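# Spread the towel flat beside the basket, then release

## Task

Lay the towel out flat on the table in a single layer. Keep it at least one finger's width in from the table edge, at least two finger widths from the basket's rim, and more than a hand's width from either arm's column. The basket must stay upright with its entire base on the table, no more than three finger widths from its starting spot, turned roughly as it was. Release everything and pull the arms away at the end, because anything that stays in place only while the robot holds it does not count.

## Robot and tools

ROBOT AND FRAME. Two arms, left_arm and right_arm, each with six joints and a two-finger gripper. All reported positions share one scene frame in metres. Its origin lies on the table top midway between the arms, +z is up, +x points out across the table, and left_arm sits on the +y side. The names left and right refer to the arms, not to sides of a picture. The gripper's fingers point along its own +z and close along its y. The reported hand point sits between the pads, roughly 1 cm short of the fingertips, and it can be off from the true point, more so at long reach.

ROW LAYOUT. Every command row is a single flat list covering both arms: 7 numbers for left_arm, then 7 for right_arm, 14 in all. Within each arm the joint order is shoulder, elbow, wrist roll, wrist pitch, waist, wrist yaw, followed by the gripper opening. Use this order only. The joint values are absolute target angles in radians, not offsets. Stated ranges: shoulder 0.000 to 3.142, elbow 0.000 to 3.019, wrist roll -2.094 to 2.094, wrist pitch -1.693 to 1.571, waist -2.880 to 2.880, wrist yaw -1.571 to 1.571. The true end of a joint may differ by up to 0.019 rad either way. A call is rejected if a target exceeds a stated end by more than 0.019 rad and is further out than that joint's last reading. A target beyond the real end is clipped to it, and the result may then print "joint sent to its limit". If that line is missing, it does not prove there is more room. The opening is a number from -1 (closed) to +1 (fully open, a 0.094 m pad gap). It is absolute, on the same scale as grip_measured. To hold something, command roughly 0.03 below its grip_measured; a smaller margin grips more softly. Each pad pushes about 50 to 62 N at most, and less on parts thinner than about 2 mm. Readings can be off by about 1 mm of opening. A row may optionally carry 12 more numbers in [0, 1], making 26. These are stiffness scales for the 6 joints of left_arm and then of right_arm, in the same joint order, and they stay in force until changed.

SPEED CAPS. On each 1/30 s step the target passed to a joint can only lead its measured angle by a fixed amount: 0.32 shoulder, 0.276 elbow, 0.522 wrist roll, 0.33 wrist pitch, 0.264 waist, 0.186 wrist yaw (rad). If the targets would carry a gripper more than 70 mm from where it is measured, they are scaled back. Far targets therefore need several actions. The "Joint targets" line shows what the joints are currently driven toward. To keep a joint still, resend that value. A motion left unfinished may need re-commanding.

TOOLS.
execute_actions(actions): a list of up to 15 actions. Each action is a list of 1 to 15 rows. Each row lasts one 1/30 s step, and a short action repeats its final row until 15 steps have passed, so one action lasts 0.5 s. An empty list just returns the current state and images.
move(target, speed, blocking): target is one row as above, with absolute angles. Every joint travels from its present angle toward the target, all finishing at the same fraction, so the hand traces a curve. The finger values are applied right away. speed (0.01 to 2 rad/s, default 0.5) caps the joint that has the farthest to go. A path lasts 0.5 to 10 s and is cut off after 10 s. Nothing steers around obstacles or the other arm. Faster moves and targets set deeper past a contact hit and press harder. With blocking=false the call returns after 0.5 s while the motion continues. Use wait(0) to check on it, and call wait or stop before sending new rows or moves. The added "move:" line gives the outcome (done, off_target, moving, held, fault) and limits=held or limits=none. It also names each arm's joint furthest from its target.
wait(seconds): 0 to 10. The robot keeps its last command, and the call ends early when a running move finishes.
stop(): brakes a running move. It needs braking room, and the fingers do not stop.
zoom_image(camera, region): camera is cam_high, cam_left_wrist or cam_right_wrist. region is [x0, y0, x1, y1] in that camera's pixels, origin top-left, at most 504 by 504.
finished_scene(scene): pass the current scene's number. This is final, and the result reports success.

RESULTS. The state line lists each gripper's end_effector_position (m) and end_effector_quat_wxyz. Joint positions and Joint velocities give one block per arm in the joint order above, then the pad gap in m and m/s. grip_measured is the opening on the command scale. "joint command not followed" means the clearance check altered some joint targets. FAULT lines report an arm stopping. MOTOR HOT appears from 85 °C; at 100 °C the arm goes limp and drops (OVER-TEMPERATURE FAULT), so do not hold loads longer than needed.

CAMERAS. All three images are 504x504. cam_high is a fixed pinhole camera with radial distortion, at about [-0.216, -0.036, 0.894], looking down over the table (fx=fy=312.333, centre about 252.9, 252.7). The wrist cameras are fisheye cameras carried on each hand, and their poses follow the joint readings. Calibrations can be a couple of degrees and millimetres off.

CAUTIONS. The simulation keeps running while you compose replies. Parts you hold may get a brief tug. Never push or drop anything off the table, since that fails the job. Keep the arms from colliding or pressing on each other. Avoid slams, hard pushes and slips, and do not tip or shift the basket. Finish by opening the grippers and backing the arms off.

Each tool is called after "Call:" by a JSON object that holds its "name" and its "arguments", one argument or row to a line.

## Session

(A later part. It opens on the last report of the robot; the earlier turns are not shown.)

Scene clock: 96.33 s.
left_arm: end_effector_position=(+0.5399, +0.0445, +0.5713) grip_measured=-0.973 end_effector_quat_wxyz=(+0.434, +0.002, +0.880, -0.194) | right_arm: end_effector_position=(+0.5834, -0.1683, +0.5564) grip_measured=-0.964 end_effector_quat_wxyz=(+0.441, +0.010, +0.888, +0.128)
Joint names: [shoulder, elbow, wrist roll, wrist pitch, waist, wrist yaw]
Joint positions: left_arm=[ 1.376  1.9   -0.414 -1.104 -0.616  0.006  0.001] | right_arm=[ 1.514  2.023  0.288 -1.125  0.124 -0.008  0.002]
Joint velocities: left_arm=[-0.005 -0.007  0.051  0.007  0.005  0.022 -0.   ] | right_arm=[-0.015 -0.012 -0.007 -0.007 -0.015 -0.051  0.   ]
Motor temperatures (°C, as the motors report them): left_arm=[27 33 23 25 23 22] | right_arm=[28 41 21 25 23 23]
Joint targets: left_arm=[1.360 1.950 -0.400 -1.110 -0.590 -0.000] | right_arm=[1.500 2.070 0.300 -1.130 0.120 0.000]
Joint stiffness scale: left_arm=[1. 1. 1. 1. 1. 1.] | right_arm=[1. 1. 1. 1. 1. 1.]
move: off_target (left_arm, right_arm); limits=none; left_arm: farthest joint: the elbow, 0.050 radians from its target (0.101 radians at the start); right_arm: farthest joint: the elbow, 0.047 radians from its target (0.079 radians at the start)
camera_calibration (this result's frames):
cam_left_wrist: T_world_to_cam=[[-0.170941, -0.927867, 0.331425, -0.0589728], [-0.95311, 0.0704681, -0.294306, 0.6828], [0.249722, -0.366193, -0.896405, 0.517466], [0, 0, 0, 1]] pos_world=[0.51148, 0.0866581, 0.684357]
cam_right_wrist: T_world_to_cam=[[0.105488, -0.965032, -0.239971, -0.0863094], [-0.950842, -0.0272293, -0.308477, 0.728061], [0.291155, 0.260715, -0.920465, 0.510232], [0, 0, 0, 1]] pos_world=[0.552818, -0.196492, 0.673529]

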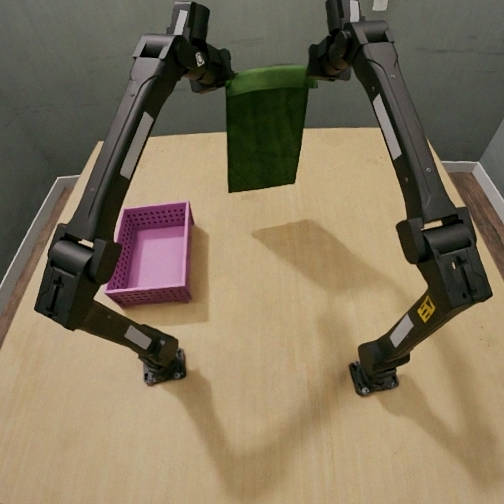

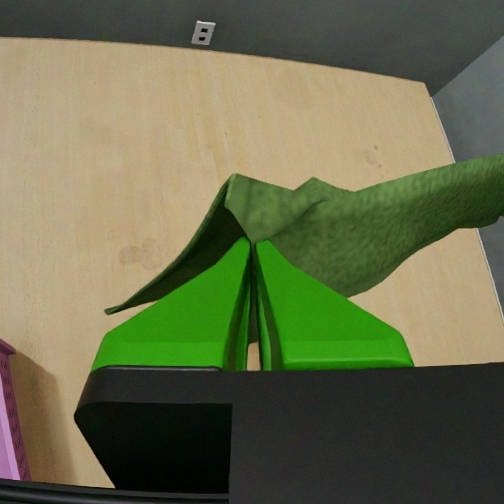

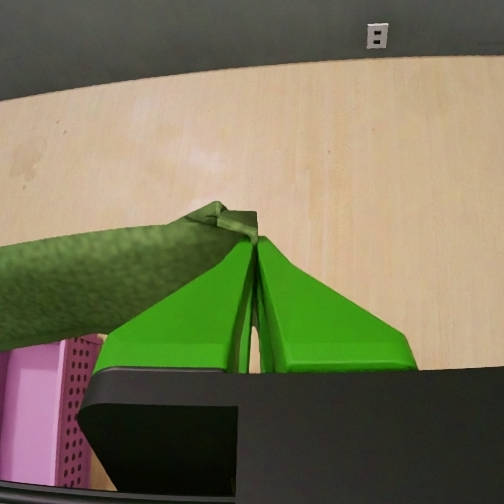

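Call:
{"name": "move", "arguments": {
  "target": [1.33,1.42,-0.45,-1.1,-0.655,0,-1,1.405,1.45,0.35,-1.08,0.21,0,-1]
}}

Call:
{"name": "move", "arguments": {
  "target": [0.95,0.6,-0.85,-0.95,-1.06,0,-1,1.03,0.66,0.75,-0.93,0.58,0,-1]
}}

Call:
{"name": "move", "arguments": {
  "target": [1.08,0.506,-0.9,-0.89,-1.11,0,-1,1.15,0.55,0.8,-0.87,0.62,0,-1],
  "speed": 0.3
}}

Call:
{"name": "execute_actions", "arguments": {
  "actions": [
    [[1.08,0.506,-0.9,-0.89,-1.11,0,-0.2,1.15,0.55,0.8,-0.87,0.62,0,-0.2]],
    [[0.9,0.506,-0.9,-0.89,-1.11,0,-0.2,0.98,0.55,0.8,-0.87,0.62,0,-0.2]]
  ]
}}

Call:
{"name": "move", "arguments": {
  "target": [0.5,0.6,-0.9,-0.8,-0.6,0,0,0.6,0.6,0.3,-0.8,-0.3,0,0],
  "speed": 0.8
}}

Scene clock: 101.97 s.
left_arm: end_effector_position=(+0.4962, +0.0498, +0.3209) grip_measured=-0.973 end_effector_quat_wxyz=(+0.231, +0.003, +0.967, -0.110) | right_arm: end_effector_position=(+0.5035, -0.1491, +0.3015) grip_measured=-0.964 end_effector_quat_wxyz=(+0.226, +0.001, +0.971, +0.082)
Joint names: [shoulder, elbow, wrist roll, wrist pitch, waist, wrist yaw]
Joint positions: left_arm=[ 1.354  1.405 -0.434 -1.104 -0.642  0.003  0.001] | right_arm=[ 1.428  1.438  0.34  -1.095  0.198 -0.006  0.002]
Joint velocities: left_arm=[-0.005 -0.007  0.007 -0.007  0.005  0.007 -0.   ] | right_arm=[ 0.005  0.002  0.022 -0.012 -0.005  0.037 -0.   ]
Motor temperatures (°C, as the motors report them): left_arm=[27 34 23 25 23 22] | right_arm=[27 42 21 25 23 23]
Joint targets: left_arm=[1.330 1.420 -0.450 -1.100 -0.655 0.000] | right_arm=[1.405 1.450 0.350 -1.080 0.210 -0.000]
Joint stiffness scale: left_arm=[1. 1. 1. 1. 1. 1.] | right_arm=[1. 1. 1. 1. 1. 1.]
move: off_target (left_arm, right_arm); limits=none; left_arm: farthest joint: the shoulder, 0.024 radians from its target (0.046 radians at the start); right_arm: farthest joint: the shoulder, 0.023 radians from its target (0.109 radians at the start)
camera_calibration (this result's frames):
cam_left_wrist: T_world_to_cam=[[-0.0609076, -0.977188, 0.203457, 0.0103308], [-0.984285, 0.0926492, 0.150328, 0.438817], [-0.165749, -0.191103, -0.967475, 0.526126], [0, 0, 0, 1]] pos_world=[0.519755, 0.0699834, 0.440945]
cam_right_wrist: T_world_to_cam=[[0.0422176, -0.984711, -0.169002, -0.112956], [-0.986535, -0.0678368, 0.148818, 0.448028], [-0.158007, 0.160444, -0.974316, 0.521343], [0, 0, 0, 1]] pos_world=[0.52914, -0.164482, 0.422188]

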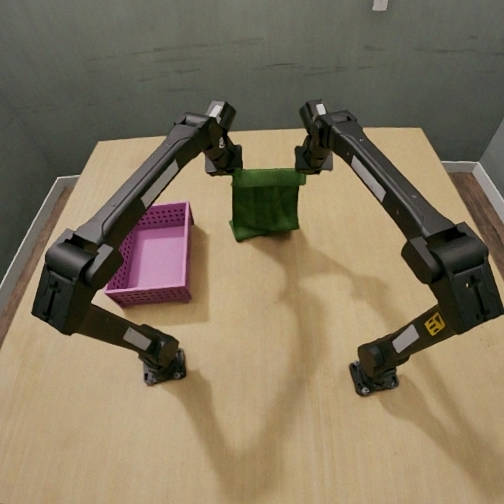

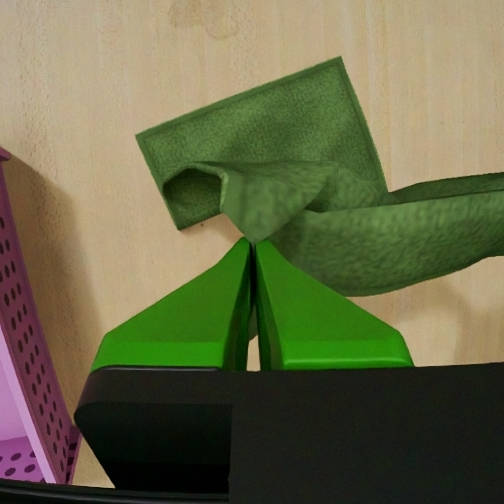

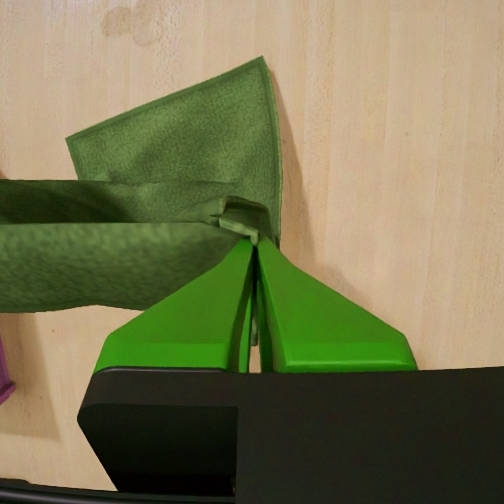

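Scene clock: 104.27 s.
left_arm: end_effector_position=(+0.2153, +0.0635, +0.1000) grip_measured=-0.973 end_effector_quat_wxyz=(+0.076, +0.006, +0.993, -0.087) | right_arm: end_effector_position=(+0.2296, -0.1303, +0.1064) grip_measured=-0.964 end_effector_quat_wxyz=(+0.086, +0.017, +0.993, +0.079)
Joint names: [shoulder, elbow, wrist roll, wrist pitch, waist, wrist yaw]
Joint positions: left_arm=[ 0.962  0.585 -0.835 -0.963 -1.048  0.002  0.001] | right_arm=[ 1.043  0.65   0.74  -0.944  0.567 -0.004  0.002]
Joint velocities: left_arm=[-0.005  0.012 -0.022 -0.002  0.005 -0.051 -0.   ] | right_arm=[-0.005 -0.002  0.007 -0.002 -0.005  0.022  0.   ]
Motor temperatures (°C, as the motors report them): left_arm=[27 34 23 25 23 22] | right_arm=[27 42 21 25 23 23]
Joint targets: left_arm=[0.950 0.600 -0.850 -0.950 -1.060 0.000] | right_arm=[1.030 0.660 0.750 -0.930 0.580 -0.000]
Joint stiffness scale: left_arm=[1. 1. 1. 1. 1. 1.] | right_arm=[1. 1. 1. 1. 1. 1.]
move: done; limits=none; left_arm: farthest joint: the elbow, 0.015 radians from its target (0.805 radians at the start); right_arm: farthest joint: the wrist pitch, 0.014 radians from its target (0.165 radians at the start)
camera_calibration (this result's frames):
cam_left_wrist: T_world_to_cam=[[-0.0303854, -0.98583, 0.164975, 0.0494013], [-0.886452, 0.102837, 0.45125, 0.142459], [-0.461821, -0.132531, -0.877016, 0.31949], [0, 0, 0, 1]] pos_world=[0.275332, 0.0763934, 0.207763]
cam_right_wrist: T_world_to_cam=[[-0.0153567, -0.985436, -0.169352, -0.102739], [-0.905137, -0.0582643, 0.421109, 0.161695], [-0.424843, 0.159754, -0.89106, 0.337248], [0, 0, 0, 1]] pos_world=[0.288056, -0.145698, 0.215018]

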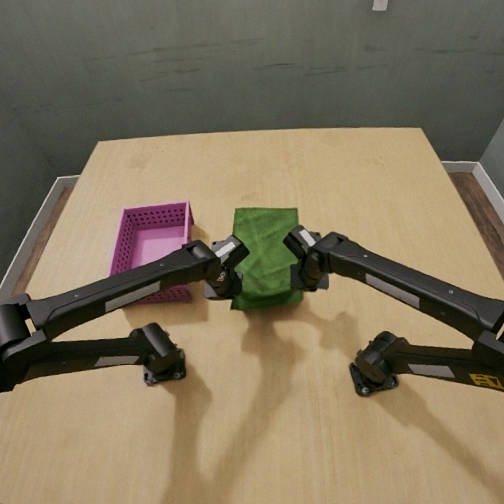

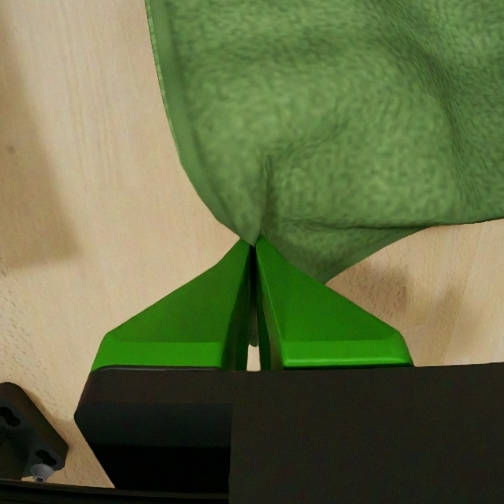

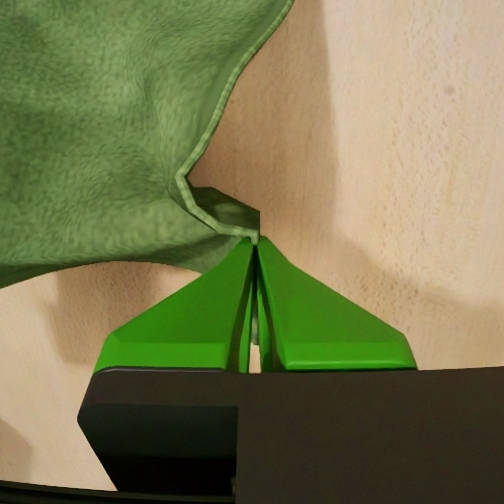

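Scene clock: 105.27 s.
left_arm: end_effector_position=(+0.1902, +0.0725, +0.0448) grip_measured=-0.973 end_effector_quat_wxyz=(+0.033, +0.007, +0.999, -0.042) | right_arm: end_effector_position=(+0.1971, -0.1427, +0.0444) grip_measured=-0.964 end_effector_quat_wxyz=(+0.034, +0.020, +0.999, +0.036)
Joint names: [shoulder, elbow, wrist roll, wrist pitch, waist, wrist yaw]
Joint positions: left_arm=[ 1.076  0.504 -0.884 -0.891 -1.099  0.002  0.001] | right_arm=[ 1.143  0.547  0.788 -0.875  0.611 -0.004  0.002]
Joint velocities: left_arm=[ 0.005  0.012 -0.081 -0.002 -0.015 -0.066 -0.   ] | right_arm=[-0.015  0.002  0.037 -0.002 -0.015  0.007 -0.001]
Motor temperatures (°C, as the motors report them): left_arm=[27 34 23 25 23 22] | right_arm=[27 41 21 25 23 23]
Joint targets: left_arm=[1.080 0.506 -0.900 -0.890 -1.110 -0.000] | right_arm=[1.150 0.550 0.800 -0.870 0.620 0.000]
Joint stiffness scale: left_arm=[1. 1. 1. 1. 1. 1.] | right_arm=[1. 1. 1. 1. 1. 1.]
move: done; limits=none; left_arm: farthest joint: the wrist roll, 0.016 radians from its target (0.065 radians at the start); right_arm: farthest joint: the wrist roll, 0.012 radians from its target (0.060 radians at the start)
camera_calibration (this result's frames):
cam_left_wrist: T_world_to_cam=[[-0.0224003, -0.996653, 0.0786237, 0.0697703], [-0.84388, 0.0610178, 0.533051, 0.135474], [-0.536064, -0.0544085, -0.842422, 0.267527], [0, 0, 0, 1]] pos_world=[0.259298, 0.0758261, 0.14767]
cam_right_wrist: T_world_to_cam=[[-0.0334833, -0.995844, -0.0847025, -0.1276], [-0.855831, -0.0152011, 0.517032, 0.149856], [-0.516171, 0.0898029, -0.851765, 0.276451], [0, 0, 0, 1]] pos_world=[0.266675, -0.149618, 0.147183]

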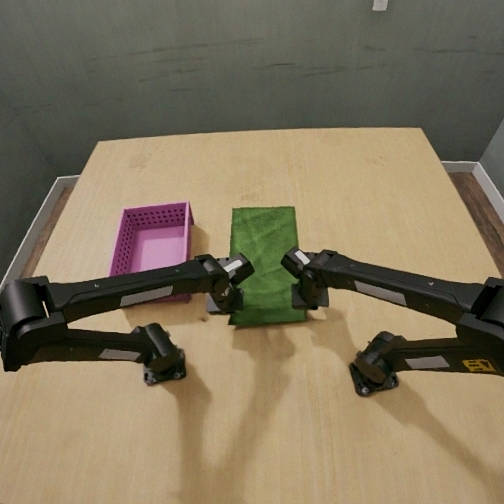

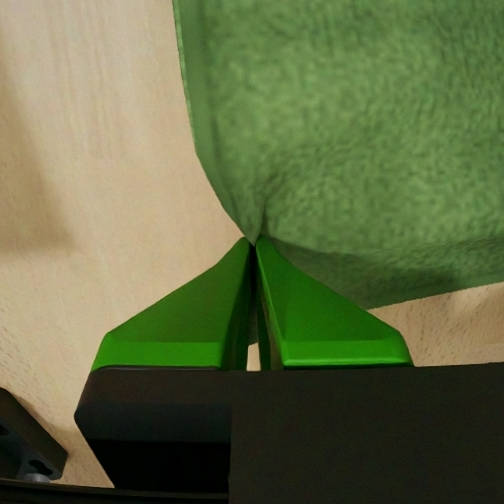

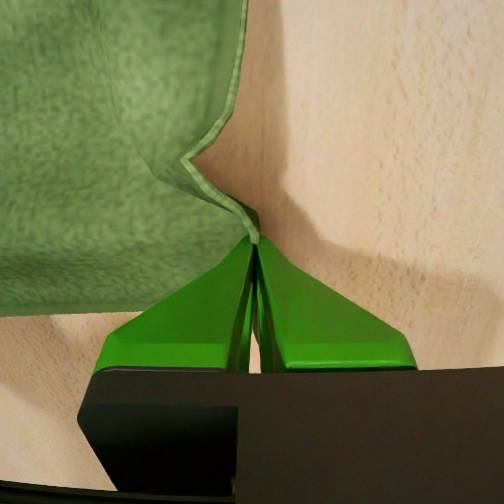

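Scene clock: 106.27 s.
left_arm: end_effector_position=(+0.1947, +0.0669, +0.0825) grip_measured=-0.202 end_effector_quat_wxyz=(+0.086, +0.006, +0.990, -0.109) | right_arm: end_effector_position=(+0.2029, -0.1373, +0.0848) grip_measured=-0.202 end_effector_quat_wxyz=(+0.094, +0.021, +0.991, +0.094)
Joint names: [shoulder, elbow, wrist roll, wrist pitch, waist, wrist yaw]
Joint positions: left_arm=[ 0.893  0.492 -0.885 -0.891 -1.099  0.002  0.037] | right_arm=[ 0.968  0.538  0.79  -0.875  0.611 -0.004  0.038]
Joint velocities: left_arm=[-0.005 -0.017  0.007  0.027 -0.005  0.007 -0.001] | right_arm=[ 0.005 -0.002 -0.095 -0.002 -0.015  0.066 -0.001]
Motor temperatures (°C, as the motors report them): left_arm=[27 33 23 25 23 22] | right_arm=[27 41 21 25 23 23]
Joint targets: left_arm=[0.900 0.506 -0.900 -0.890 -1.110 0.000] | right_arm=[0.980 0.550 0.800 -0.870 0.620 -0.000]
Joint stiffness scale: left_arm=[1. 1. 1. 1. 1. 1.] | right_arm=[1. 1. 1. 1. 1. 1.]
camera_calibration (this result's frames):
cam_left_wrist: T_world_to_cam=[[-0.036987, -0.977422, 0.208033, 0.0521908], [-0.895317, 0.124882, 0.427565, 0.13389], [-0.443891, -0.170441, -0.879722, 0.294346], [0, 0, 0, 1]] pos_world=[0.252462, 0.0844607, 0.190839]
cam_right_wrist: T_world_to_cam=[[-0.0179202, -0.979559, -0.200355, -0.109749], [-0.912219, -0.0660156, 0.404349, 0.148006], [-0.40931, 0.190014, -0.89239, 0.308913], [0, 0, 0, 1]] pos_world=[0.259489, -0.156433, 0.193836]

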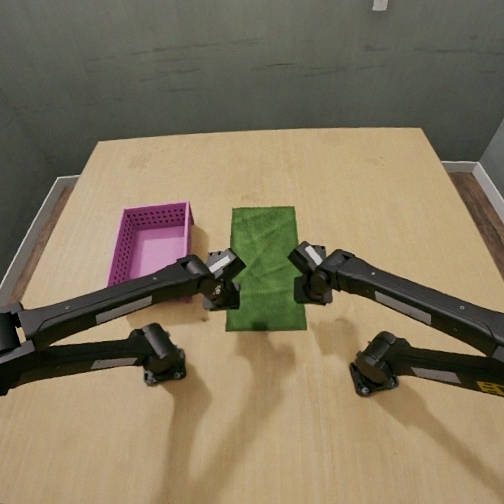

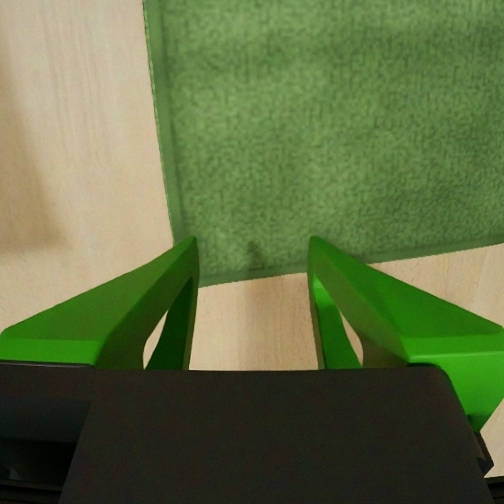

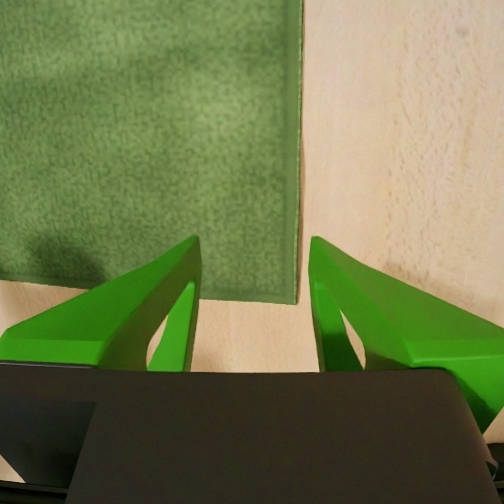

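Scene clock: 108.20 s.
left_arm: end_effector_position=(+0.2924, +0.1557, +0.2181) grip_measured=-0.002 end_effector_quat_wxyz=(+0.311, -0.217, +0.895, -0.236) | right_arm: end_effector_position=(+0.2868, -0.3694, +0.1926) grip_measured=-0.002 end_effector_quat_wxyz=(+0.342, +0.217, +0.914, +0.028)
Joint names: [shoulder, elbow, wrist roll, wrist pitch, waist, wrist yaw]
Joint positions: left_arm=[ 0.501  0.546 -0.885 -0.815 -0.611  0.001  0.047] | right_arm=[ 0.604  0.549  0.31  -0.815 -0.293 -0.003  0.047]
Joint velocities: left_arm=[-0.005 -0.002 -0.037  0.007  0.005 -0.022 -0.   ] | right_arm=[-0.005  0.007 -0.037  0.007  0.005 -0.007  0.   ]
Motor temperatures (°C, as the motors report them): left_arm=[27 34 23 25 23 22] | right_arm=[27 42 21 25 23 23]
Joint targets: left_arm=[0.500 0.600 -0.900 -0.800 -0.600 -0.000] | right_arm=[0.600 0.600 0.300 -0.800 -0.300 -0.000]
Joint stiffness scale: left_arm=[1. 1. 1. 1. 1. 1.] | right_arm=[1. 1. 1. 1. 1. 1.]
move: off_target (left_arm, right_arm); limits=none; left_arm: farthest joint: the elbow, 0.054 radians from its target (0.108 radians at the start); right_arm: farthest joint: the elbow, 0.051 radians from its target (0.062 radians at the start)
camera_calibration (this result's frames):
cam_left_wrist: T_world_to_cam=[[0.240353, -0.800084, 0.549632, -0.0688031], [-0.964597, -0.26019, 0.0430658, 0.316417], [0.108552, -0.540524, -0.834296, 0.358259], [0, 0, 0, 1]] pos_world=[0.282862, 0.220928, 0.323084]
cam_right_wrist: T_world_to_cam=[[-0.367572, -0.906998, -0.205537, -0.185937], [-0.919845, 0.387133, -0.0633431, 0.425255], [0.137022, 0.165779, -0.976597, 0.334201], [0, 0, 0, 1]] pos_world=[0.277031, -0.388678, 0.3151]

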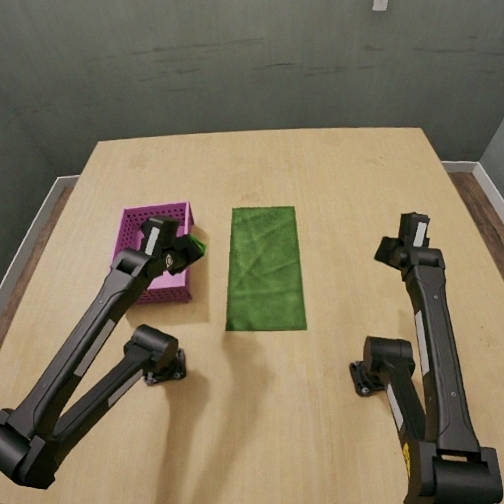

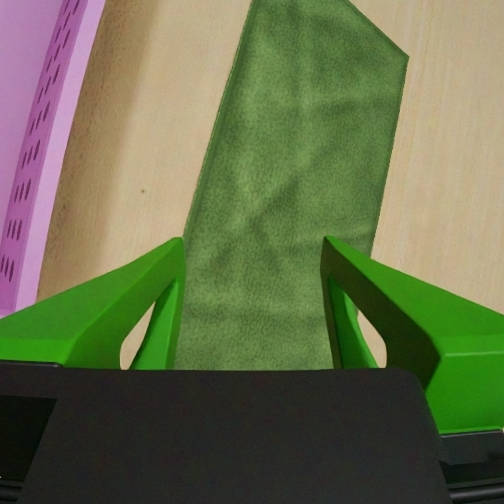

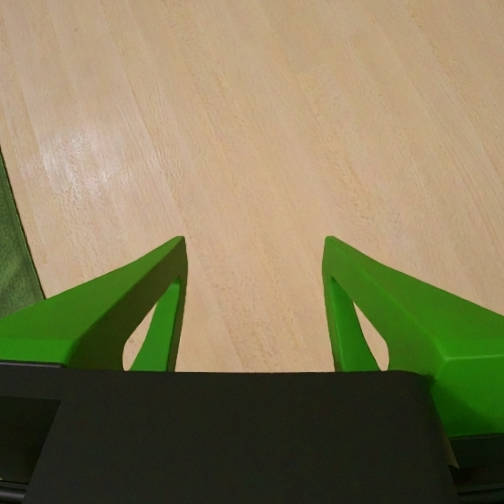

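Call:
{"name": "finished_scene", "arguments": {
  "scene": 2
}}

The scene is finished: the task was done.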